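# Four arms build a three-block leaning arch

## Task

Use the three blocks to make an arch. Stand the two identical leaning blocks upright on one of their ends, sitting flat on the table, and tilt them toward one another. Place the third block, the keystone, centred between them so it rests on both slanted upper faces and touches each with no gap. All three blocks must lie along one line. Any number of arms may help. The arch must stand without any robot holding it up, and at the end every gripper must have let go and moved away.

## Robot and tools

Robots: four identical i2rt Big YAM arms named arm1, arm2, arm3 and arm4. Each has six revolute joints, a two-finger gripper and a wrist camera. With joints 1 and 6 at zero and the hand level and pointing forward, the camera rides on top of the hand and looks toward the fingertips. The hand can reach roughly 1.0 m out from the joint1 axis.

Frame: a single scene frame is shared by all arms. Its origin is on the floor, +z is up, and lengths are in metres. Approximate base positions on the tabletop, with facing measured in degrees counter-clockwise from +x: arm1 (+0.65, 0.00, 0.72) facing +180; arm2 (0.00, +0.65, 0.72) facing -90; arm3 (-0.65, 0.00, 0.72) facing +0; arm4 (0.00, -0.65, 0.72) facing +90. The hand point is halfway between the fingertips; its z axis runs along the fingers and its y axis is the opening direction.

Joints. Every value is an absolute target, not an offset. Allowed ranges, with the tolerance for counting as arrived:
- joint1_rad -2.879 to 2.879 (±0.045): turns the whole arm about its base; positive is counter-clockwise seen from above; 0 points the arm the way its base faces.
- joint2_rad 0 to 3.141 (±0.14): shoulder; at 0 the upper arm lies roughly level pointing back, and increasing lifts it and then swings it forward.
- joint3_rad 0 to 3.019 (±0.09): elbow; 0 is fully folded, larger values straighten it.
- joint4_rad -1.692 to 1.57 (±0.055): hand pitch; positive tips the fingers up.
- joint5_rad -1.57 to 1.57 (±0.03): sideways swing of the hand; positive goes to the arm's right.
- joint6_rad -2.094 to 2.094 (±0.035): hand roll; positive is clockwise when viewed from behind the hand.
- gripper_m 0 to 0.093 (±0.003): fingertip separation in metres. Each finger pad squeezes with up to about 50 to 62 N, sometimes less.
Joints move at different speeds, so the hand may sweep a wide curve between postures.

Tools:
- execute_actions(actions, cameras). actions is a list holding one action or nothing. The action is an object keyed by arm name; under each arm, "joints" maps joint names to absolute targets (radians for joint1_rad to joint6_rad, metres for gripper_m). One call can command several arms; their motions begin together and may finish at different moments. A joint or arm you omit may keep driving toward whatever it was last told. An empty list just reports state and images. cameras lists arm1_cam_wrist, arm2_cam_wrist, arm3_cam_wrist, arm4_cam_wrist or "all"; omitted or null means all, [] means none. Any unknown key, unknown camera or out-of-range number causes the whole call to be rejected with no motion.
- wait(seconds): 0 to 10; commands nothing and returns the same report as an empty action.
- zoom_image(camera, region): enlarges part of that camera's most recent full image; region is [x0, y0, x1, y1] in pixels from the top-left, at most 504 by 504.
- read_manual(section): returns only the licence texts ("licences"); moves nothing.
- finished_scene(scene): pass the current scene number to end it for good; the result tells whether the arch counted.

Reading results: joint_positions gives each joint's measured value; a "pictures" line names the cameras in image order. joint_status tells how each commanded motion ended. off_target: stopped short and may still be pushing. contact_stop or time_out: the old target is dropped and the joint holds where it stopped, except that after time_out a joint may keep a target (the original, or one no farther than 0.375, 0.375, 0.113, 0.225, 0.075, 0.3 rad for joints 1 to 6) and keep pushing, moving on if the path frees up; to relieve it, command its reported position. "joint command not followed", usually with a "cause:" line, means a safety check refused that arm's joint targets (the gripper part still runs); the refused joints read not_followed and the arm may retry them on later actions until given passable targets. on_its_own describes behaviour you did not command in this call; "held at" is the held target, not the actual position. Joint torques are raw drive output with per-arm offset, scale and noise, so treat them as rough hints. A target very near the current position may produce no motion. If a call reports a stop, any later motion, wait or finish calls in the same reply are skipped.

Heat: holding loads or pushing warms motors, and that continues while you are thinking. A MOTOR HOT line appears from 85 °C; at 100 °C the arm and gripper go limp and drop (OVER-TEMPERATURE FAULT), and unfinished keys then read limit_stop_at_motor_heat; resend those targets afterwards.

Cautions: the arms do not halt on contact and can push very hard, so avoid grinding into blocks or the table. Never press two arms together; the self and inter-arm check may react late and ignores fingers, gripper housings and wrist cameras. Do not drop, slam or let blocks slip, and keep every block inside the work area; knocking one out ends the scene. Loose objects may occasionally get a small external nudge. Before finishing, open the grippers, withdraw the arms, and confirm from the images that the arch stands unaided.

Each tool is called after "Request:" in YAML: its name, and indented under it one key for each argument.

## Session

Request:
execute_actions:
  actions: []

Scene clock: 0.00 s.
Joint torques (N m, as the arm reports them, + toward a larger angle): no reading
arm1.joint_positions: joint1_rad=+0.362 joint2_rad=+0.327 joint3_rad=+1.496 joint4_rad=-1.532 joint5_rad=-0.135 joint6_rad=-0.782 gripper_m=+0.094
arm1.joint_status: not commanded
arm1.hand: x=+0.5996 y=-0.0419 z=+1.3971 quat_wxyz=(-0.072, +0.677, +0.466, -0.565) (m; scene frame)
arm2.joint_positions: joint1_rad=+0.388 joint2_rad=+0.522 joint3_rad=+1.427 joint4_rad=-1.356 joint5_rad=-0.257 joint6_rad=+0.388 gripper_m=+0.094
arm2.joint_status: not commanded
arm2.hand: x=+0.1217 y=+0.5073 z=+1.3767 quat_wxyz=(-0.526, -0.530, -0.658, +0.094) (m; scene frame)
arm3.joint_positions: joint1_rad=-0.859 joint2_rad=+0.443 joint3_rad=+1.579 joint4_rad=-1.514 joint5_rad=-0.232 joint6_rad=-0.519 gripper_m=+0.095
arm3.joint_status: not commanded
arm3.hand: x=-0.5553 y=-0.0450 z=+1.3875 quat_wxyz=(-0.484, -0.081, -0.822, +0.288) (m; scene frame)
arm4.joint_positions: joint1_rad=+0.012 joint2_rad=+0.247 joint3_rad=+1.525 joint4_rad=-1.625 joint5_rad=-0.026 joint6_rad=-0.448 gripper_m=+0.095
arm4.joint_status: not commanded
arm4.hand: x=-0.0038 y=-0.6322 z=+1.3728 quat_wxyz=(-0.471, +0.706, -0.421, -0.320) (m; scene frame)
pictures: arm1_cam_wrist, arm2_cam_wrist, arm3_cam_wrist, arm4_cam_wrist
Images, in order (width x height): arm1_cam_wrist 504x504, arm2_cam_wrist 504x504, arm3_cam_wrist 504x504, arm4_cam_wrist 504x504.

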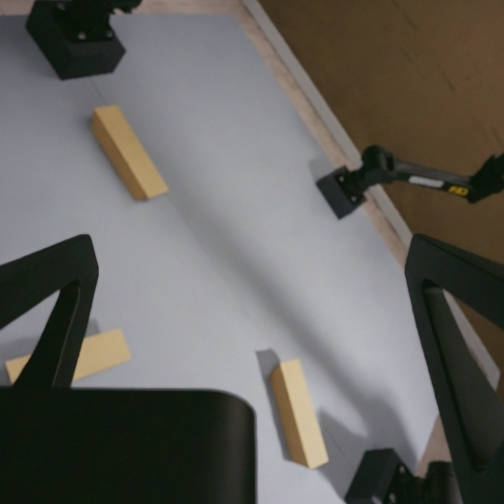

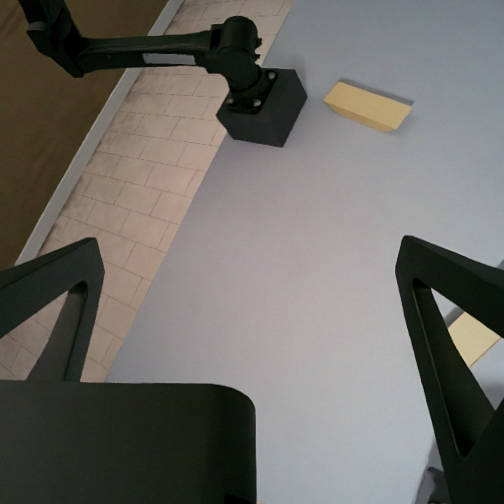

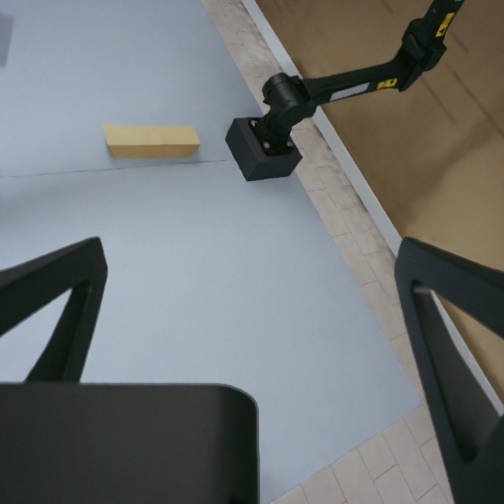

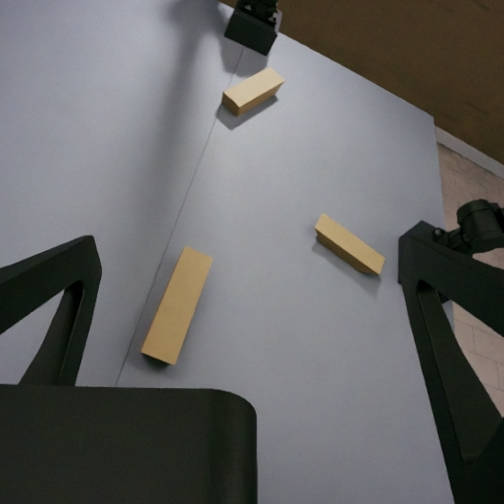

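Request:
execute_actions:
  actions:
    - {"arm1":{"joints":{"joint1_rad":0,"joint2_rad":1.0,"joint3_rad":1.2,"joint4_rad":-1.16,"joint5_rad":0,"joint6_rad":0,"gripper_m":0.093}},"arm2":{"joints":{"joint1_rad":0,"joint2_rad":1.0,"joint3_rad":1.2,"joint4_rad":-1.16,"joint5_rad":0,"joint6_rad":0,"gripper_m":0.093}},"arm3":{"joints":{"joint1_rad":0.008,"joint2_rad":0.762,"joint3_rad":0.177,"joint4_rad":0.499,"joint5_rad":0,"joint6_rad":0.014}},"arm4":{"joints":{"joint1_rad":0,"joint2_rad":1.0,"joint3_rad":1.2,"joint4_rad":-1.16,"joint5_rad":0,"joint6_rad":0,"gripper_m":0.093}}}

Scene clock: 31.10 s.
Joint torques (N m, as the arm reports them, + toward a larger angle): arm1=[ 0.42 -6.69 13.48  2.03  0.08  0.07] | arm2=[ 1.39 -5.85 10.53  1.55  0.12 -0.1 ] | arm3=[ 0.52 -1.55 10.23  2.63  0.11  0.09] | arm4=[-1.22 -6.47  9.86  1.54  0.22  0.  ]
arm1.joint_positions: joint1_rad=+0.006 joint2_rad=+1.003 joint3_rad=+1.175 joint4_rad=-1.175 joint5_rad=-0.003 joint6_rad=-0.009 gripper_m=+0.093
arm1.joint_status: all done
arm1.hand: x=+0.2680 y=+0.0092 z=+1.1598 quat_wxyz=(-0.003, +0.960, -0.007, -0.280) (m; scene frame)
arm2.joint_positions: joint1_rad=+0.000 joint2_rad=+1.001 joint3_rad=+1.188 joint4_rad=-1.169 joint5_rad=-0.003 joint6_rad=+0.008 gripper_m=+0.093
arm2.joint_status: all done
arm2.hand: x=+0.0225 y=+0.2659 z=+1.1568 quat_wxyz=(-0.208, -0.662, -0.691, +0.202) (m; scene frame)
arm3.joint_positions: joint1_rad=+0.001 joint2_rad=+0.769 joint3_rad=+0.168 joint4_rad=+0.477 joint5_rad=+0.000 joint6_rad=+0.002 gripper_m=+0.095
arm3.joint_status: all done
arm3.hand: x=-0.2938 y=-0.0070 z=+0.9696 quat_wxyz=(-0.658, -0.007, -0.753, +0.008) (m; scene frame)
arm4.joint_positions: joint1_rad=+0.011 joint2_rad=+1.006 joint3_rad=+1.176 joint4_rad=-1.176 joint5_rad=-0.002 joint6_rad=-0.013 gripper_m=+0.093
arm4.joint_status: all done
arm4.hand: x=-0.0106 y=-0.2633 z=+1.1405 quat_wxyz=(-0.190, +0.694, -0.666, -0.196) (m; scene frame)
pictures: arm1_cam_wrist, arm2_cam_wrist, arm3_cam_wrist, arm4_cam_wrist
Images, in order (width x height): arm1_cam_wrist 504x504, arm2_cam_wrist 504x504, arm3_cam_wrist 504x504, arm4_cam_wrist 504x504.

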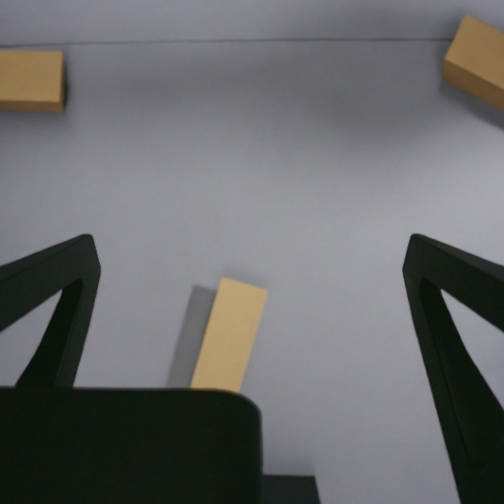

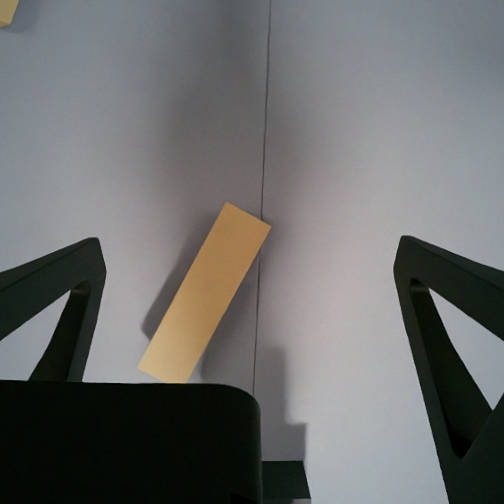

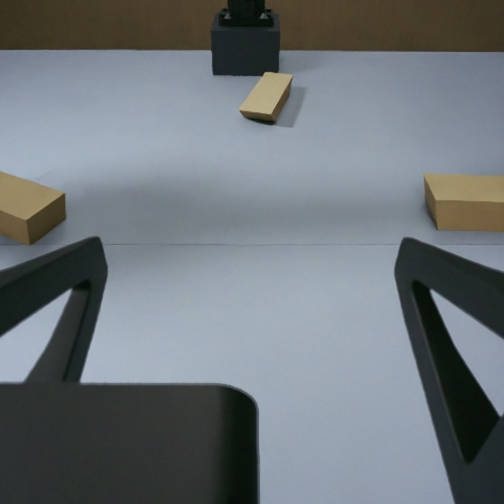

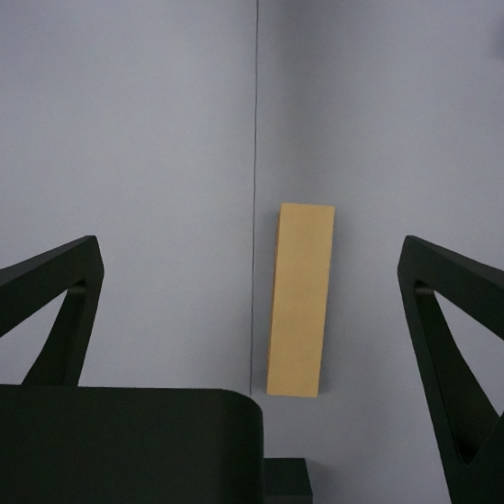

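Request:
zoom_image:
  camera: "arm4_cam_wrist"
  region: [200, 180, 420, 420]

Request:
zoom_image:
  camera: "arm2_cam_wrist"
  region: [110, 180, 330, 420]

Request:
zoom_image:
  camera: "arm1_cam_wrist"
  region: [140, 250, 320, 410]

Request:
zoom_image:
  camera: "arm3_cam_wrist"
  region: [0, 50, 320, 270]

Region (200, 180, 420, 420) of arm4_cam_wrist's 504x504 image, scaled by 2.100, with more detail than that image has; it fills the left 462 columns of this view, and the rest is white.

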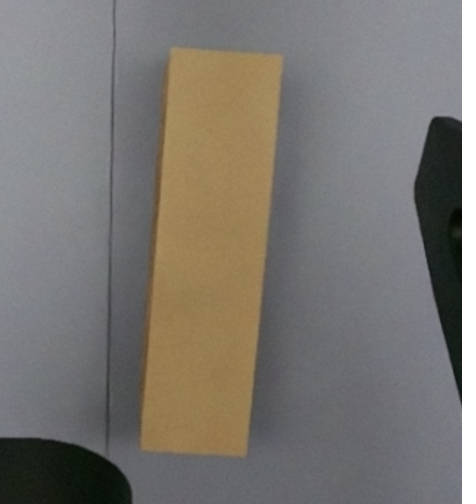

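Region (110, 180, 330, 420) of arm2_cam_wrist's 504x504 image, scaled by 2.100, with more detail than that image has; it fills the left 462 columns of this view, and the rest is white.

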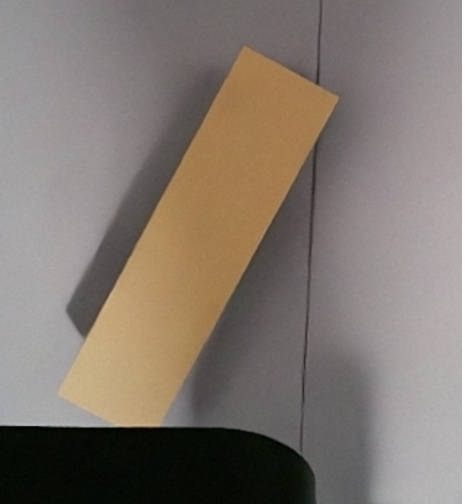

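Region (140, 250, 320, 410) of arm1_cam_wrist's 504x504 image, scaled by 2.800, with more detail than that image has.

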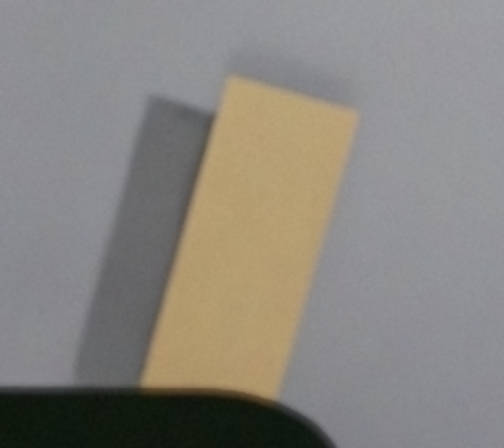

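Region (0, 50, 320, 270) of arm3_cam_wrist's 504x504 image, scaled by 1.575, with more detail than that image has; it fills the top 346 rows of this view, and the rest is white.

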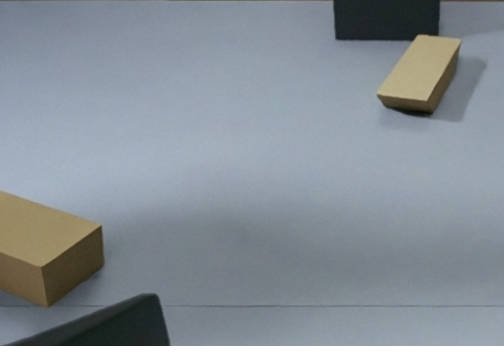

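Request:
execute_actions:
  actions:
    - {"arm1":{"joints":{"joint1_rad":0.166,"joint2_rad":1.063,"joint3_rad":0.56,"joint4_rad":-1.068,"joint6_rad":0.443}},"arm2":{"joints":{"joint1_rad":0.097,"joint2_rad":1.415,"joint3_rad":0.952,"joint4_rad":-1.108,"joint6_rad":0.59}},"arm4":{"joints":{"joint1_rad":-0.17,"joint2_rad":1.403,"joint3_rad":0.949,"joint4_rad":-1.118,"joint6_rad":-0.10}}}
  cameras: ["arm1_cam_wrist","arm2_cam_wrist","arm4_cam_wrist"]

Scene clock: 152.70 s.
Joint torques (N m, as the arm reports them, + toward a larger angle): arm1=[ 0.75 -5.46  9.65  0.47  0.06  0.07] | arm2=[  1.12 -10.47   8.49   0.26   0.15   0.09] | arm3=[ 0.54 -1.56 10.23  2.63  0.11  0.08] | arm4=[ -0.25 -12.5    8.13   0.29   0.13  -0.22]
arm1.joint_positions: joint1_rad=+0.169 joint2_rad=+1.067 joint3_rad=+0.552 joint4_rad=-1.074 joint5_rad=-0.002 joint6_rad=+0.434 gripper_m=+0.093
arm1.joint_status: all done
arm1.hand: x=+0.4275 y=-0.0313 z=+0.8767 quat_wxyz=(-0.002, +0.989, -0.147, +0.009) (m; scene frame)
arm2.joint_positions: joint1_rad=+0.100 joint2_rad=+1.424 joint3_rad=+0.942 joint4_rad=-1.113 joint5_rad=-0.003 joint6_rad=+0.582 gripper_m=+0.093
arm2.joint_status: all done
arm2.hand: x=+0.0546 y=+0.2898 z=+0.8959 quat_wxyz=(+0.014, -0.843, -0.538, -0.001) (m; scene frame)
arm3.joint_positions: joint1_rad=+0.001 joint2_rad=+0.769 joint3_rad=+0.168 joint4_rad=+0.477 joint5_rad=+0.000 joint6_rad=+0.002 gripper_m=+0.095
arm3.joint_status: not commanded
arm3.hand: x=-0.2938 y=-0.0070 z=+0.9696 quat_wxyz=(-0.658, -0.007, -0.753, +0.008) (m; scene frame)
arm4.joint_positions: joint1_rad=-0.171 joint2_rad=+1.421 joint3_rad=+0.925 joint4_rad=-1.126 joint5_rad=+0.000 joint6_rad=-0.087 gripper_m=+0.093
arm4.joint_status: all done
arm4.hand: x=+0.0548 y=-0.2996 z=+0.8849 quat_wxyz=(+0.025, +0.683, -0.730, +0.020) (m; scene frame)
pictures: arm1_cam_wrist, arm2_cam_wrist, arm4_cam_wrist
Images, in order (width x height): arm1_cam_wrist 504x504, arm2_cam_wrist 504x504, arm4_cam_wrist 504x504.

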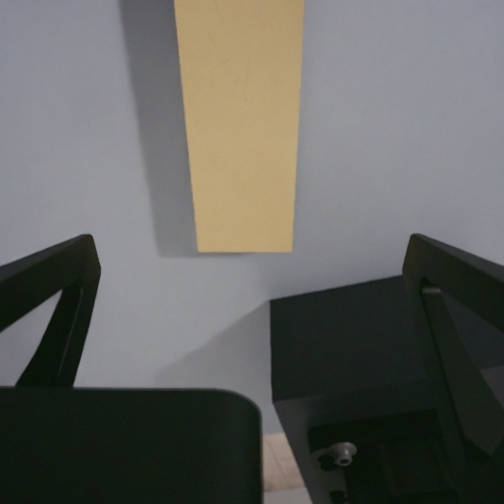

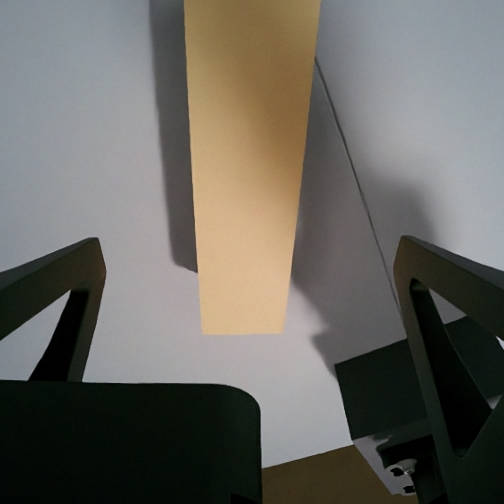

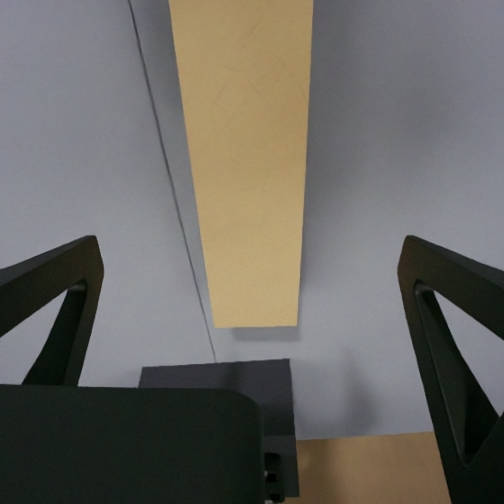

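Request:
execute_actions:
  actions:
    - {"arm1":{"joints":{"joint1_rad":0.152,"joint2_rad":1.357,"joint3_rad":0.469,"joint4_rad":-0.663,"joint6_rad":0.40}},"arm2":{"joints":{"joint1_rad":0.07,"joint2_rad":1.603,"joint3_rad":0.87,"joint4_rad":-0.811,"joint6_rad":0.59}},"arm4":{"joints":{"joint1_rad":-0.152,"joint2_rad":1.597,"joint3_rad":0.89,"joint4_rad":-0.822,"joint6_rad":-0.12}}}
  cameras: ["arm1_cam_wrist","arm2_cam_wrist","arm4_cam_wrist"]

Scene clock: 220.30 s.
Joint torques (N m, as the arm reports them, + toward a larger angle): arm1=[ 0.2  -7.74  7.19  0.77  0.05 -0.1 ] | arm2=[  1.   -11.57   6.39   0.54   0.14   0.08] | arm3=[ 0.57 -1.57 10.23  2.63  0.11  0.09] | arm4=[  0.42 -13.03   6.07   0.56   0.13  -0.22]
arm1.joint_positions: joint1_rad=+0.163 joint2_rad=+1.359 joint3_rad=+0.462 joint4_rad=-0.675 joint5_rad=-0.002 joint6_rad=+0.409 gripper_m=+0.093
arm1.joint_status: all done
arm1.hand: x=+0.4074 y=-0.0324 z=+0.7862 quat_wxyz=(+0.001, +0.990, -0.138, +0.001) (m; scene frame)
arm2.joint_positions: joint1_rad=+0.075 joint2_rad=+1.607 joint3_rad=+0.872 joint4_rad=-0.820 joint5_rad=-0.003 joint6_rad=+0.583 gripper_m=+0.093
arm2.joint_status: all done
arm2.hand: x=+0.0475 y=+0.2642 z=+0.8081 quat_wxyz=(-0.005, -0.850, -0.527, +0.007) (m; scene frame)
arm3.joint_positions: joint1_rad=+0.001 joint2_rad=+0.769 joint3_rad=+0.168 joint4_rad=+0.477 joint5_rad=+0.000 joint6_rad=+0.002 gripper_m=+0.095
arm3.joint_status: not commanded
arm3.hand: x=-0.2938 y=-0.0070 z=+0.9696 quat_wxyz=(-0.658, -0.007, -0.753, +0.008) (m; scene frame)
arm4.joint_positions: joint1_rad=-0.162 joint2_rad=+1.601 joint3_rad=+0.883 joint4_rad=-0.834 joint5_rad=+0.000 joint6_rad=-0.107 gripper_m=+0.093
arm4.joint_status: all done
arm4.hand: x=+0.0570 y=-0.2627 z=+0.8066 quat_wxyz=(-0.002, +0.694, -0.720, -0.002) (m; scene frame)
pictures: arm1_cam_wrist, arm2_cam_wrist, arm4_cam_wrist
Images, in order (width x height): arm1_cam_wrist 504x504, arm2_cam_wrist 504x504, arm4_cam_wrist 504x504.

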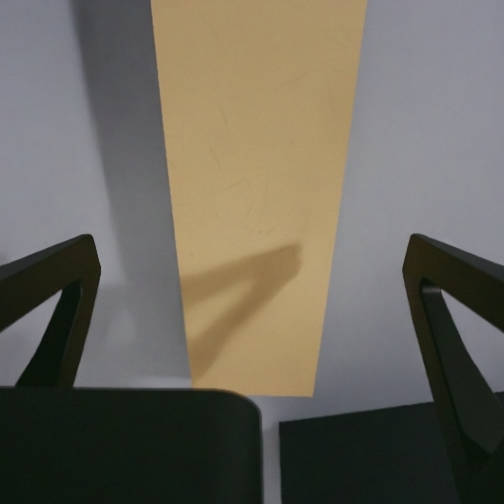

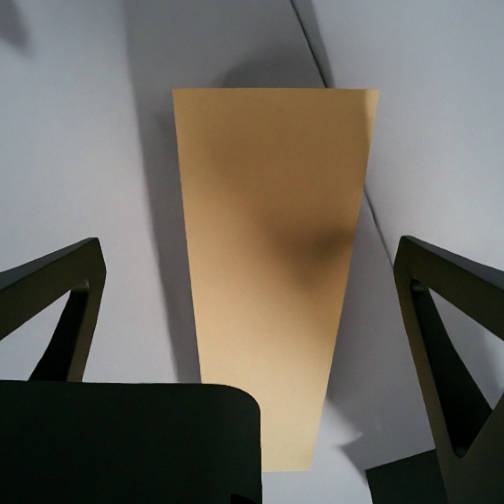

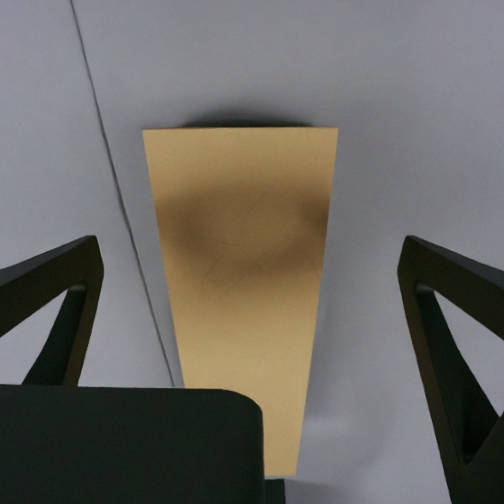

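Request:
execute_actions:
  actions:
    - {"arm1":{"joints":{"joint1_rad":0.172,"joint2_rad":1.516,"joint3_rad":0.406,"joint4_rad":-0.44}},"arm2":{"joints":{"joint1_rad":0.103,"joint2_rad":1.684,"joint3_rad":0.76,"joint4_rad":-0.613,"joint6_rad":0.612}},"arm4":{"joints":{"joint2_rad":1.658,"joint3_rad":0.746,"joint4_rad":-0.62}}}
  cameras: ["arm1_cam_wrist","arm2_cam_wrist","arm4_cam_wrist"]

Scene clock: 283.73 s.
Joint torques (N m, as the arm reports them, + toward a larger angle): arm1=[ 1.57 -8.63  5.14  0.76  0.04 -0.09] | arm2=[  1.71 -10.15   5.51   0.6    0.14   0.09] | arm3=[ 0.55 -1.45 10.24  2.64  0.11  0.08] | arm4=[  0.39 -10.92   5.4    0.53   0.12  -0.21]
arm1.joint_positions: joint1_rad=+0.163 joint2_rad=+1.522 joint3_rad=+0.401 joint4_rad=-0.452 joint5_rad=-0.002 joint6_rad=+0.408 gripper_m=+0.093
arm1.joint_status: all done
arm1.hand: x=+0.4177 y=-0.0310 z=+0.7376 quat_wxyz=(+0.000, +0.990, -0.138, +0.002) (m; scene frame)
arm2.joint_positions: joint1_rad=+0.098 joint2_rad=+1.678 joint3_rad=+0.758 joint4_rad=-0.622 joint5_rad=-0.003 joint6_rad=+0.604 gripper_m=+0.093
arm2.joint_status: all done
arm2.hand: x=+0.0526 y=+0.2879 z=+0.7534 quat_wxyz=(-0.010, -0.849, -0.528, +0.009) (m; scene frame)
arm3.joint_positions: joint1_rad=+0.001 joint2_rad=+0.769 joint3_rad=+0.168 joint4_rad=+0.477 joint5_rad=+0.000 joint6_rad=+0.002 gripper_m=+0.095
arm3.joint_status: not commanded
arm3.hand: x=-0.2938 y=-0.0070 z=+0.9696 quat_wxyz=(-0.658, -0.007, -0.753, +0.008) (m; scene frame)
arm4.joint_positions: joint1_rad=-0.162 joint2_rad=+1.649 joint3_rad=+0.733 joint4_rad=-0.632 joint5_rad=+0.000 joint6_rad=-0.107 gripper_m=+0.093
arm4.joint_status: all done
arm4.hand: x=+0.0518 y=-0.2989 z=+0.7513 quat_wxyz=(-0.004, +0.694, -0.720, -0.003) (m; scene frame)
pictures: arm1_cam_wrist, arm2_cam_wrist, arm4_cam_wrist
Images, in order (width x height): arm1_cam_wrist 504x504, arm2_cam_wrist 504x504, arm4_cam_wrist 504x504.

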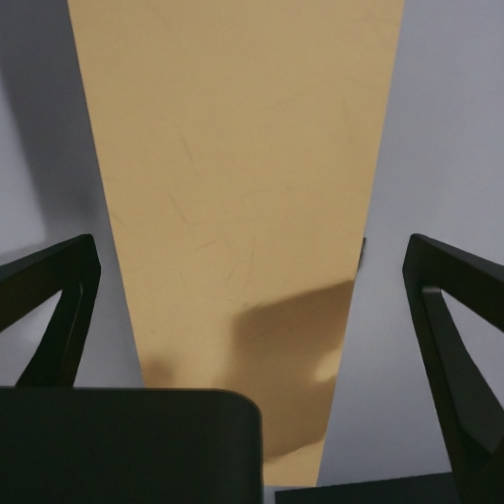

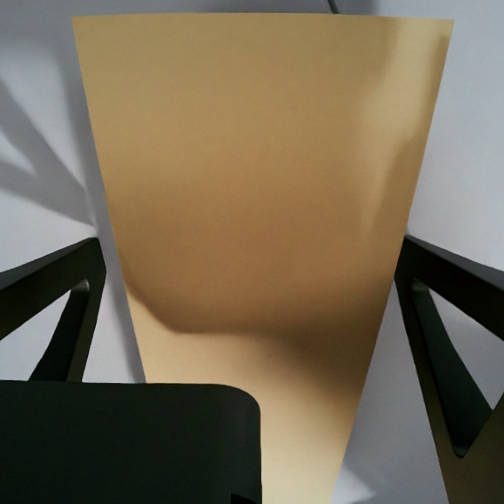

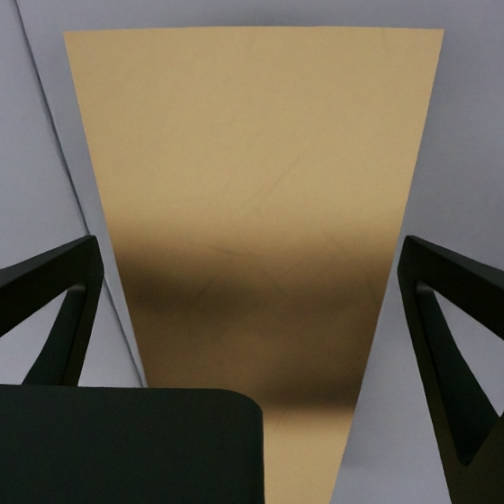

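Request:
execute_actions:
  actions:
    - {"arm1":{"joints":{"gripper_m":0.045}},"arm2":{"joints":{"joint2_rad":1.707,"joint4_rad":-0.603}},"arm4":{"joints":{"joint2_rad":1.677,"joint4_rad":-0.61}}}
  cameras: ["arm1_cam_wrist","arm2_cam_wrist","arm4_cam_wrist"]

Scene clock: 305.27 s.
Joint torques (N m, as the arm reports them, + toward a larger angle): arm1=[ 1.63 -8.83  5.14  0.67  0.04 -0.09] | arm2=[ 1.64 -9.11  5.54  0.6   0.14  0.08] | arm3=[ 0.55 -1.49 10.22  2.61  0.1   0.09] | arm4=[ 0.25 -9.5   5.38  0.6   0.13 -0.22]
arm1.joint_positions: joint1_rad=+0.163 joint2_rad=+1.522 joint3_rad=+0.401 joint4_rad=-0.450 joint5_rad=-0.001 joint6_rad=+0.408 gripper_m=+0.059
arm1.joint_status: gripper_m off_target (ended at +0.059, target +0.045)
arm1.hand: x=+0.4173 y=-0.0311 z=+0.7376 quat_wxyz=(+0.000, +0.991, -0.137, +0.001) (m; scene frame)
arm2.joint_positions: joint1_rad=+0.098 joint2_rad=+1.683 joint3_rad=+0.758 joint4_rad=-0.612 joint5_rad=-0.003 joint6_rad=+0.604 gripper_m=+0.093
arm2.joint_status: all done
arm2.hand: x=+0.0528 y=+0.2863 z=+0.7519 quat_wxyz=(-0.013, -0.849, -0.528, +0.010) (m; scene frame)
arm3.joint_positions: joint1_rad=+0.001 joint2_rad=+0.769 joint3_rad=+0.168 joint4_rad=+0.477 joint5_rad=+0.000 joint6_rad=+0.002 gripper_m=+0.095
arm3.joint_status: not commanded
arm3.hand: x=-0.2938 y=-0.0070 z=+0.9696 quat_wxyz=(-0.658, -0.007, -0.753, +0.008) (m; scene frame)
arm4.joint_positions: joint1_rad=-0.162 joint2_rad=+1.653 joint3_rad=+0.733 joint4_rad=-0.622 joint5_rad=+0.000 joint6_rad=-0.107 gripper_m=+0.093
arm4.joint_status: all done
arm4.hand: x=+0.0521 y=-0.2971 z=+0.7500 quat_wxyz=(-0.007, +0.694, -0.720, -0.005) (m; scene frame)
pictures: arm1_cam_wrist, arm2_cam_wrist, arm4_cam_wrist
Images, in order (width x height): arm1_cam_wrist 504x504, arm2_cam_wrist 504x504, arm4_cam_wrist 504x504.

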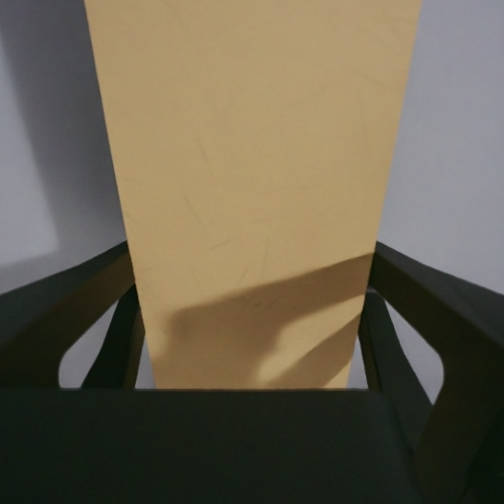

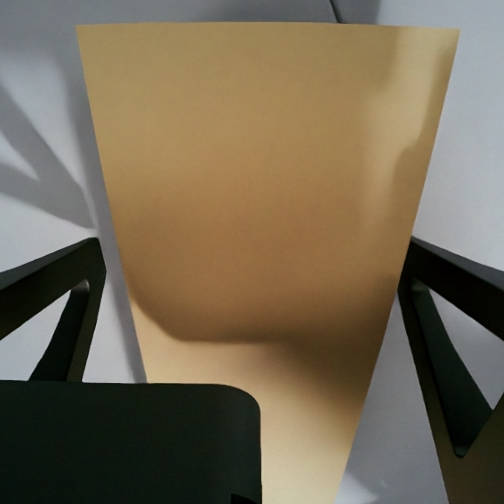

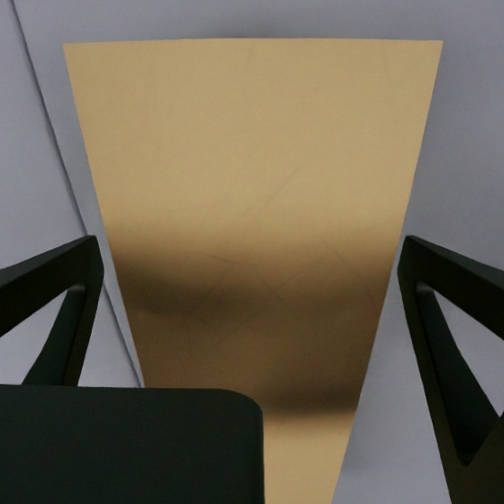

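Request:
execute_actions:
  actions:
    - {"arm2":{"joints":{"joint2_rad":1.716}},"arm4":{"joints":{"joint2_rad":1.686}}}
  cameras: ["arm2_cam_wrist","arm4_cam_wrist"]

Scene clock: 313.97 s.
Joint torques (N m, as the arm reports them, + toward a larger angle): arm1=[ 1.53 -8.63  5.15  0.76  0.05 -0.09] | arm2=[ 1.69 -9.34  5.46  0.58  0.13  0.08] | arm3=[ 0.56 -1.52 10.21  2.63  0.11  0.08] | arm4=[ 0.37 -9.65  5.33  0.56  0.12 -0.21]
arm1.joint_positions: joint1_rad=+0.163 joint2_rad=+1.522 joint3_rad=+0.401 joint4_rad=-0.450 joint5_rad=-0.001 joint6_rad=+0.408 gripper_m=+0.059
arm1.joint_status: not commanded
arm1.hand: x=+0.4173 y=-0.0311 z=+0.7376 quat_wxyz=(+0.000, +0.991, -0.137, +0.001) (m; scene frame)
arm2.joint_positions: joint1_rad=+0.098 joint2_rad=+1.693 joint3_rad=+0.758 joint4_rad=-0.612 joint5_rad=-0.003 joint6_rad=+0.604 gripper_m=+0.093
arm2.joint_status: all done
arm2.hand: x=+0.0525 y=+0.2881 z=+0.7485 quat_wxyz=(-0.008, -0.849, -0.528, +0.008) (m; scene frame)
arm3.joint_positions: joint1_rad=+0.001 joint2_rad=+0.769 joint3_rad=+0.168 joint4_rad=+0.477 joint5_rad=+0.000 joint6_rad=+0.002 gripper_m=+0.095
arm3.joint_status: not commanded
arm3.hand: x=-0.2938 y=-0.0070 z=+0.9696 quat_wxyz=(-0.658, -0.007, -0.753, +0.008) (m; scene frame)
arm4.joint_positions: joint1_rad=-0.162 joint2_rad=+1.663 joint3_rad=+0.733 joint4_rad=-0.622 joint5_rad=+0.000 joint6_rad=-0.107 gripper_m=+0.093
arm4.joint_status: all done
arm4.hand: x=+0.0518 y=-0.2990 z=+0.7466 quat_wxyz=(-0.002, +0.694, -0.720, -0.002) (m; scene frame)
pictures: arm2_cam_wrist, arm4_cam_wrist
Images, in order (width x height): arm2_cam_wrist 504x504, arm4_cam_wrist 504x504.

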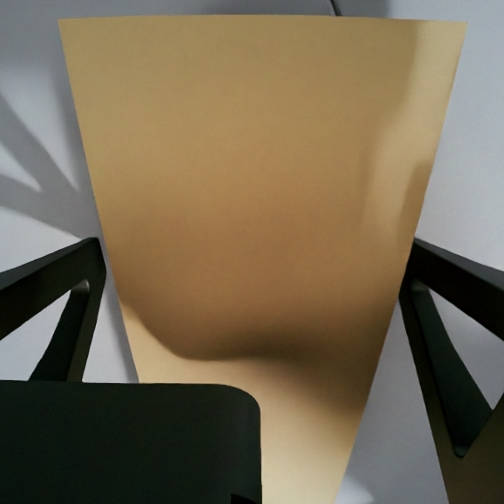

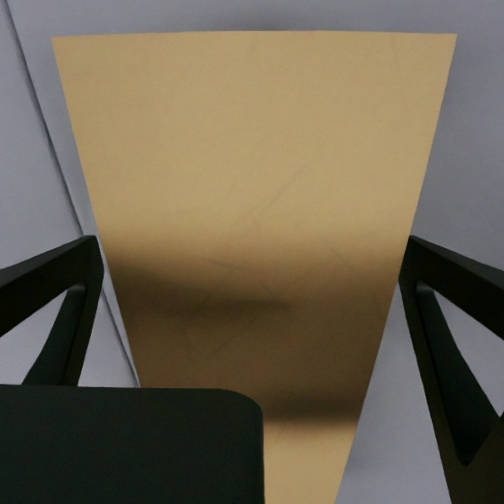

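Request:
execute_actions:
  actions:
    - {"arm2":{"joints":{"gripper_m":0.045}},"arm4":{"joints":{"gripper_m":0.045}}}
  cameras: ["arm2_cam_wrist","arm4_cam_wrist"]

Scene clock: 319.07 s.
Joint torques (N m, as the arm reports them, + toward a larger angle): arm1=[ 1.6  -8.75  5.14  0.73  0.04 -0.09] | arm2=[ 1.63 -9.28  5.43  0.54  0.09  0.07] | arm3=[ 0.49 -1.59 10.23  2.63  0.11  0.08] | arm4=[ 0.34 -9.67  5.38  0.48  0.1  -0.2 ]
arm1.joint_positions: joint1_rad=+0.163 joint2_rad=+1.522 joint3_rad=+0.401 joint4_rad=-0.450 joint5_rad=-0.001 joint6_rad=+0.408 gripper_m=+0.059
arm1.joint_status: not commanded
arm1.hand: x=+0.4173 y=-0.0311 z=+0.7376 quat_wxyz=(+0.000, +0.991, -0.137, +0.001) (m; scene frame)
arm2.joint_positions: joint1_rad=+0.098 joint2_rad=+1.693 joint3_rad=+0.758 joint4_rad=-0.611 joint5_rad=-0.001 joint6_rad=+0.607 gripper_m=+0.060
arm2.joint_status: gripper_m off_target (ended at +0.060, target +0.045)
arm2.hand: x=+0.0523 y=+0.2879 z=+0.7484 quat_wxyz=(-0.008, -0.850, -0.527, +0.009) (m; scene frame)
arm3.joint_positions: joint1_rad=+0.001 joint2_rad=+0.769 joint3_rad=+0.168 joint4_rad=+0.477 joint5_rad=+0.000 joint6_rad=+0.002 gripper_m=+0.095
arm3.joint_status: not commanded
arm3.hand: x=-0.2938 y=-0.0070 z=+0.9696 quat_wxyz=(-0.658, -0.007, -0.753, +0.008) (m; scene frame)
arm4.joint_positions: joint1_rad=-0.162 joint2_rad=+1.664 joint3_rad=+0.733 joint4_rad=-0.620 joint5_rad=+0.001 joint6_rad=-0.109 gripper_m=+0.060
arm4.joint_status: gripper_m off_target (ended at +0.060, target +0.045)
arm4.hand: x=+0.0518 y=-0.2987 z=+0.7463 quat_wxyz=(-0.003, +0.695, -0.719, -0.002) (m; scene frame)
pictures: arm2_cam_wrist, arm4_cam_wrist
Images, in order (width x height): arm2_cam_wrist 504x504, arm4_cam_wrist 504x504.

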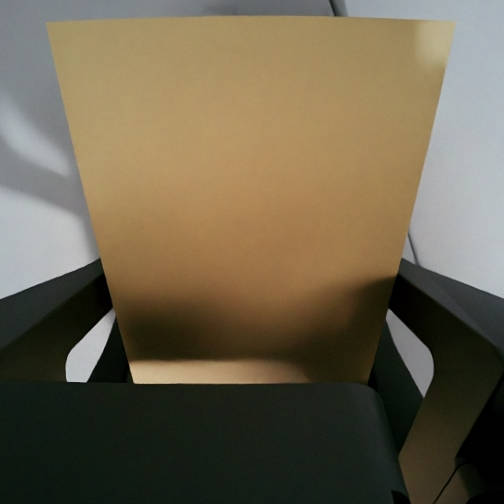

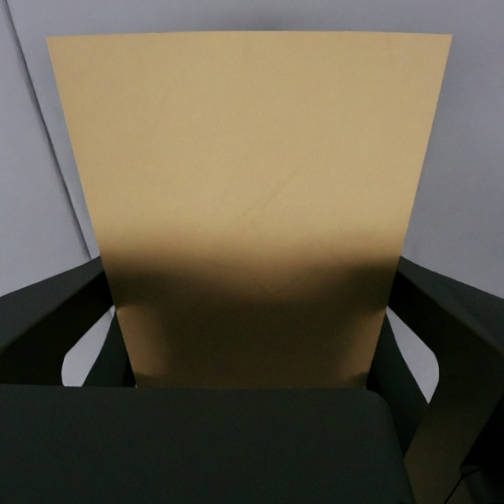

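Request:
execute_actions:
  actions:
    - {"arm1":{"joints":{"joint2_rad":1.2}},"arm2":{"joints":{"joint2_rad":1.25}},"arm4":{"joints":{"joint2_rad":1.24}}}
  cameras: ["arm2_cam_wrist","arm3_cam_wrist"]

Scene clock: 400.87 s.
Joint torques (N m, as the arm reports them, + toward a larger angle): arm1=[ 1.71 -5.96  8.48  1.32  0.03 -0.1 ] | arm2=[ 1.65 -7.83  9.13  1.3   0.08  0.04] | arm3=[ 0.57 -1.59 10.23  2.61  0.11  0.09] | arm4=[ 0.29 -8.81  8.48  1.07  0.09 -0.19]
arm1.joint_positions: joint1_rad=+0.163 joint2_rad=+1.199 joint3_rad=+0.398 joint4_rad=-0.450 joint5_rad=-0.001 joint6_rad=+0.408 gripper_m=+0.059
arm1.joint_status: all done
arm1.hand: x=+0.3639 y=-0.0382 z=+0.8157 quat_wxyz=(+0.043, +0.978, -0.135, -0.153) (m; scene frame)
arm2.joint_positions: joint1_rad=+0.098 joint2_rad=+1.249 joint3_rad=+0.751 joint4_rad=-0.610 joint5_rad=-0.001 joint6_rad=+0.607 gripper_m=+0.060
arm2.joint_status: all done
arm2.hand: x=+0.0606 y=+0.2446 z=+0.9121 quat_wxyz=(-0.207, -0.827, -0.514, +0.096) (m; scene frame)
arm3.joint_positions: joint1_rad=+0.001 joint2_rad=+0.769 joint3_rad=+0.168 joint4_rad=+0.477 joint5_rad=+0.000 joint6_rad=+0.002 gripper_m=+0.095
arm3.joint_status: not commanded
arm3.hand: x=-0.2938 y=-0.0070 z=+0.9696 quat_wxyz=(-0.658, -0.007, -0.753, +0.008) (m; scene frame)
arm4.joint_positions: joint1_rad=-0.162 joint2_rad=+1.245 joint3_rad=+0.724 joint4_rad=-0.619 joint5_rad=+0.001 joint6_rad=-0.109 gripper_m=+0.060
arm4.joint_status: all done
arm4.hand: x=+0.0579 y=-0.2560 z=+0.8942 quat_wxyz=(-0.165, +0.679, -0.704, -0.127) (m; scene frame)
pictures: arm2_cam_wrist, arm3_cam_wrist
Images, in order (width x height): arm2_cam_wrist 504x504, arm3_cam_wrist 504x504.

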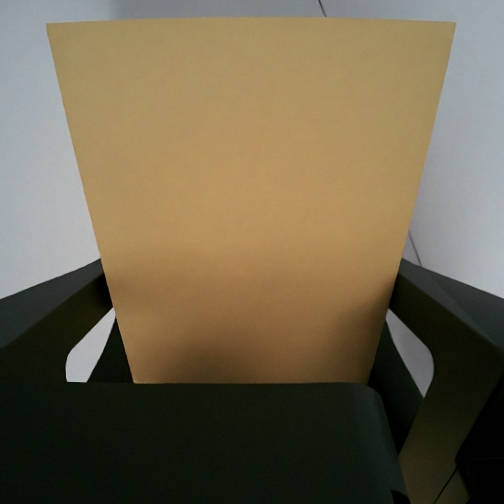

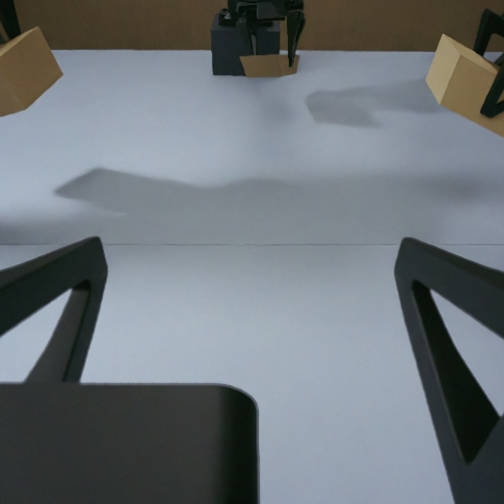

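Request:
execute_actions:
  actions:
    - {"arm1":{"joints":{"joint1_rad":0.0,"joint3_rad":0.76,"joint4_rad":-0.75,"joint6_rad":1.53}},"arm2":{"joints":{"joint1_rad":-0.05,"joint3_rad":0.66,"joint4_rad":0.78,"joint5_rad":0,"joint6_rad":0.003}},"arm4":{"joints":{"joint1_rad":-0.035,"joint3_rad":0.65,"joint4_rad":0.78,"joint5_rad":0,"joint6_rad":-0.002}},"arm3":{"joints":{"joint4_rad":0.51}}}
  cameras: ["arm2_cam_wrist","arm3_cam_wrist","arm4_cam_wrist"]

Scene clock: 431.43 s.
Joint torques (N m, as the arm reports them, + toward a larger angle): arm1=[ 1.03 -8.98 12.65  0.61  0.08  0.03] | arm2=[ 1.92 -8.67 10.09  3.33 -0.06 -0.09] | arm3=[ 0.54 -1.51 10.22  2.64  0.11  0.08] | arm4=[-0.57 -9.19  9.7   3.25  0.18 -0.01]
arm1.joint_positions: joint1_rad=+0.001 joint2_rad=+1.206 joint3_rad=+0.729 joint4_rad=-0.744 joint5_rad=-0.001 joint6_rad=+1.520 gripper_m=+0.059
arm1.joint_status: all done
arm1.hand: x=+0.2784 y=+0.0112 z=+0.9176 quat_wxyz=(+0.118, +0.704, -0.689, -0.127) (m; scene frame)
arm2.joint_positions: joint1_rad=-0.058 joint2_rad=+1.256 joint3_rad=+0.638 joint4_rad=+0.743 joint5_rad=+0.002 joint6_rad=+0.011 gripper_m=+0.060
arm2.joint_status: all done
arm2.hand: x=-0.0027 y=+0.1274 z=+1.1253 quat_wxyz=(-0.527, -0.470, -0.465, +0.534) (m; scene frame)
arm3.joint_positions: joint1_rad=+0.001 joint2_rad=+0.769 joint3_rad=+0.168 joint4_rad=+0.488 joint5_rad=+0.000 joint6_rad=+0.002 gripper_m=+0.095
arm3.joint_status: all done
arm3.hand: x=-0.2935 y=-0.0070 z=+0.9722 quat_wxyz=(-0.662, -0.007, -0.749, +0.008) (m; scene frame)
arm4.joint_positions: joint1_rad=-0.033 joint2_rad=+1.246 joint3_rad=+0.613 joint4_rad=+0.734 joint5_rad=-0.002 joint6_rad=-0.015 gripper_m=+0.060
arm4.joint_status: all done
arm4.hand: x=+0.0083 y=-0.1301 z=+1.1048 quat_wxyz=(-0.529, +0.478, -0.477, -0.514) (m; scene frame)
pictures: arm2_cam_wrist, arm3_cam_wrist, arm4_cam_wrist
Images, in order (width x height): arm2_cam_wrist 504x504, arm3_cam_wrist 504x504, arm4_cam_wrist 504x504.

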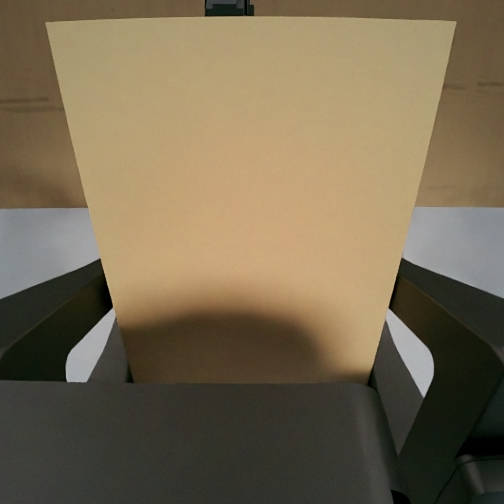

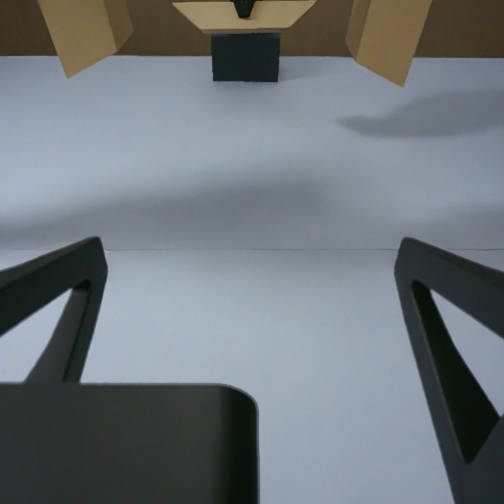

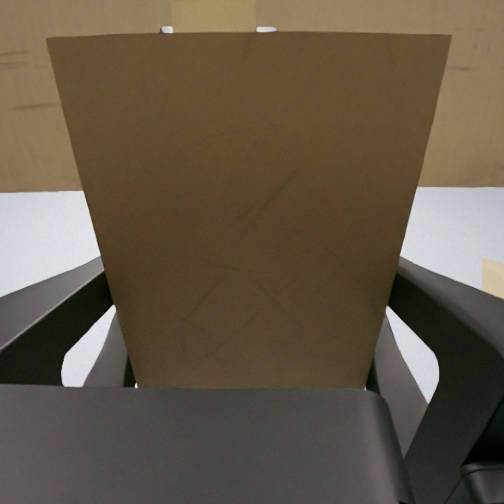

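Request:
execute_actions:
  actions:
    - {"arm1":{"joints":{"joint1_rad":0.012,"joint2_rad":1.505,"joint3_rad":1.53,"joint4_rad":-1.56}},"arm2":{"joints":{"joint1_rad":-0.035,"joint2_rad":1.715,"joint3_rad":0.695,"joint4_rad":0.81}},"arm4":{"joints":{"joint1_rad":-0.05,"joint2_rad":1.70,"joint3_rad":0.694,"joint4_rad":0.815}}}
  cameras: ["arm2_cam_wrist","arm3_cam_wrist","arm4_cam_wrist"]

Scene clock: 463.37 s.
Joint torques (N m, as the arm reports them, + toward a larger angle): arm1=[  1.79 -14.51  14.05  -0.24   0.08   0.07] | arm2=[  1.79 -13.66   9.28   2.75  -0.05  -0.09] | arm3=[ 0.59 -1.51 10.22  2.61  0.11  0.09] | arm4=[ -1.18 -16.09   7.93   2.69   0.15  -0.02]
arm1.joint_positions: joint1_rad=+0.001 joint2_rad=+1.506 joint3_rad=+1.488 joint4_rad=-1.550 joint5_rad=-0.001 joint6_rad=+1.522 gripper_m=+0.059
arm1.joint_status: all done
arm1.hand: x=+0.2045 y=+0.0133 z=+1.0754 quat_wxyz=(+0.001, +0.714, -0.700, +0.000) (m; scene frame)
arm2.joint_positions: joint1_rad=-0.041 joint2_rad=+1.740 joint3_rad=+0.640 joint4_rad=+0.787 joint5_rad=+0.002 joint6_rad=+0.010 gripper_m=+0.060
arm2.joint_status: all done
arm2.hand: x=+0.0037 y=+0.0920 z=+0.8804 quat_wxyz=(-0.416, -0.571, -0.573, +0.416) (m; scene frame)
arm3.joint_positions: joint1_rad=+0.001 joint2_rad=+0.769 joint3_rad=+0.168 joint4_rad=+0.488 joint5_rad=+0.000 joint6_rad=+0.002 gripper_m=+0.095
arm3.joint_status: not commanded
arm3.hand: x=-0.2935 y=-0.0070 z=+0.9722 quat_wxyz=(-0.662, -0.007, -0.749, +0.008) (m; scene frame)
arm4.joint_positions: joint1_rad=-0.040 joint2_rad=+1.730 joint3_rad=+0.645 joint4_rad=+0.784 joint5_rad=-0.001 joint6_rad=-0.012 gripper_m=+0.060
arm4.joint_status: all done
arm4.hand: x=+0.0132 y=-0.0888 z=+0.8775 quat_wxyz=(-0.422, +0.569, -0.575, -0.409) (m; scene frame)
pictures: arm2_cam_wrist, arm3_cam_wrist, arm4_cam_wrist
Images, in order (width x height): arm2_cam_wrist 504x504, arm3_cam_wrist 504x504, arm4_cam_wrist 504x504.

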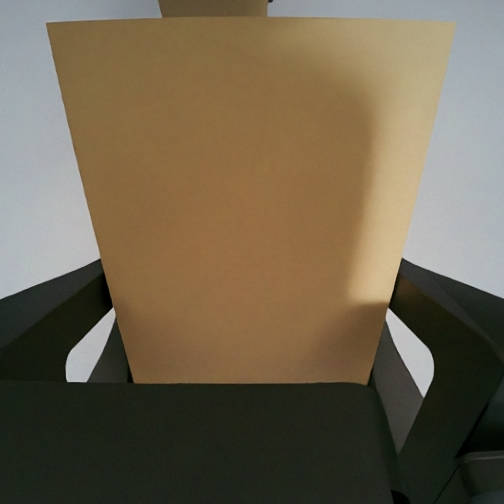

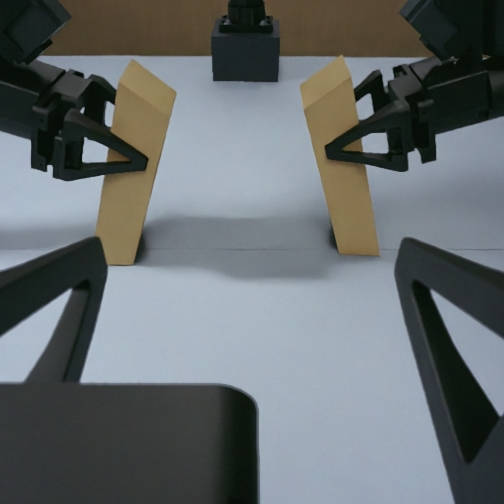

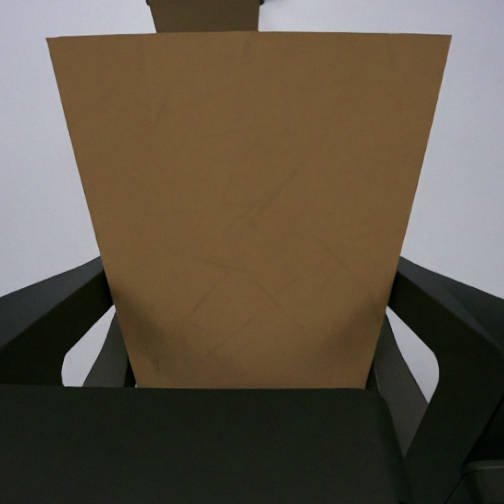

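Request:
zoom_image:
  camera: "arm3_cam_wrist"
  region: [80, 40, 410, 290]

Region (80, 40, 410, 290) of arm3_cam_wrist's 504x504 image, scaled by 1.527, with more detail than that image has; it fills the top 382 rows of this view, and the rest is white.

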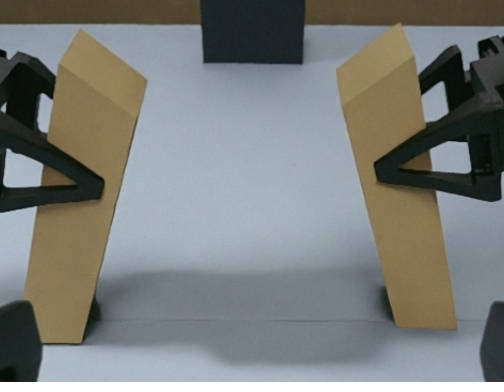

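Request:
execute_actions:
  actions:
    - {"arm1":{"joints":{"joint1_rad":0.016,"joint2_rad":1.79,"joint3_rad":1.945,"joint4_rad":-1.378}},"arm2":{"joints":{"joint1_rad":-0.024}},"arm4":{"joints":{"joint1_rad":-0.012}}}
  cameras: ["arm2_cam_wrist","arm3_cam_wrist","arm4_cam_wrist"]

Scene clock: 569.73 s.
Joint torques (N m, as the arm reports them, + toward a larger angle): arm1=[  1.82 -23.36  15.8    1.02   0.08   0.05] | arm2=[  1.88 -13.89   9.28   2.79  -0.06  -0.09] | arm3=[ 0.59 -1.56 10.21  2.63  0.12  0.08] | arm4=[  0.4  -16.22   7.95   2.69   0.09  -0.04]
arm1.joint_positions: joint1_rad=+0.005 joint2_rad=+1.814 joint3_rad=+1.890 joint4_rad=-1.386 joint5_rad=-0.001 joint6_rad=+1.522 gripper_m=+0.059
arm1.joint_status: all done
arm1.hand: x=+0.0289 y=+0.0156 z=+1.0881 quat_wxyz=(+0.088, +0.709, -0.693, -0.094) (m; scene frame)
arm2.joint_positions: joint1_rad=-0.031 joint2_rad=+1.740 joint3_rad=+0.640 joint4_rad=+0.787 joint5_rad=+0.002 joint6_rad=+0.010 gripper_m=+0.060
arm2.joint_status: all done
arm2.hand: x=+0.0093 y=+0.0920 z=+0.8803 quat_wxyz=(-0.418, -0.568, -0.576, +0.414) (m; scene frame)
arm3.joint_positions: joint1_rad=+0.001 joint2_rad=+0.769 joint3_rad=+0.168 joint4_rad=+0.488 joint5_rad=+0.000 joint6_rad=+0.002 gripper_m=+0.095
arm3.joint_status: not commanded
arm3.hand: x=-0.2935 y=-0.0070 z=+0.9722 quat_wxyz=(-0.662, -0.007, -0.749, +0.008) (m; scene frame)
arm4.joint_positions: joint1_rad=-0.022 joint2_rad=+1.730 joint3_rad=+0.645 joint4_rad=+0.784 joint5_rad=+0.001 joint6_rad=-0.012 gripper_m=+0.060
arm4.joint_status: all done
arm4.hand: x=+0.0029 y=-0.0886 z=+0.8775 quat_wxyz=(-0.419, +0.574, -0.570, -0.413) (m; scene frame)
pictures: arm2_cam_wrist, arm3_cam_wrist, arm4_cam_wrist
Images, in order (width x height): arm2_cam_wrist 504x504, arm3_cam_wrist 504x504, arm4_cam_wrist 504x504.

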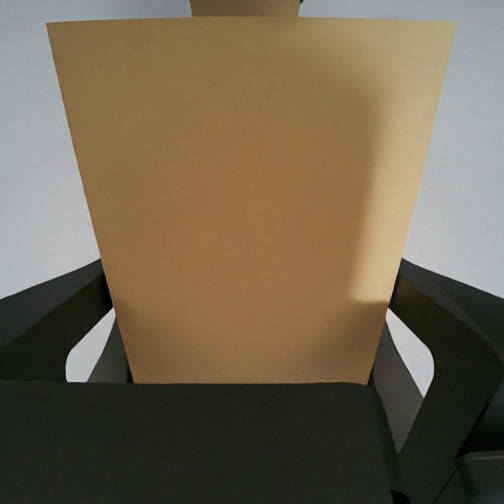

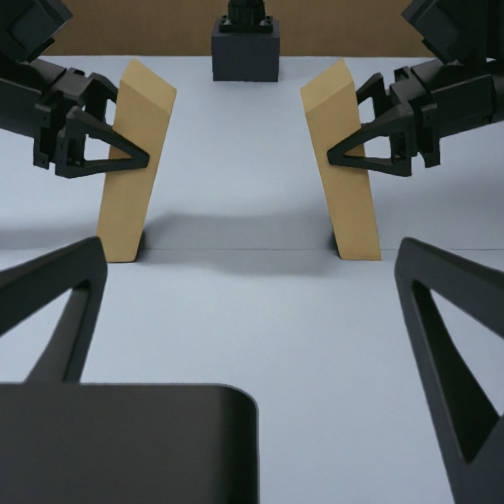

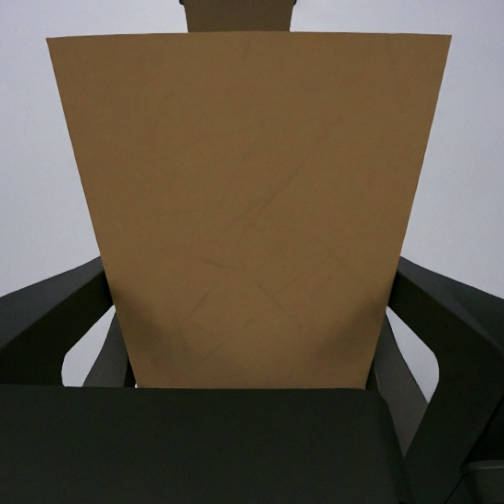

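Request:
zoom_image:
  camera: "arm2_cam_wrist"
  region: [0, 0, 504, 60]

Request:
zoom_image:
  camera: "arm4_cam_wrist"
  region: [0, 0, 504, 60]

Region (0, 0, 504, 60) of arm2_cam_wrist's 504x504 image, scaled by 1.000; it fills the top 60 rows of this view, and the rest is white.

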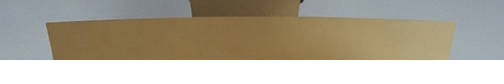

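Region (0, 0, 504, 60) of arm4_cam_wrist's 504x504 image, scaled by 1.000; it fills the top 60 rows of this view, and the rest is white.

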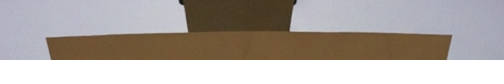

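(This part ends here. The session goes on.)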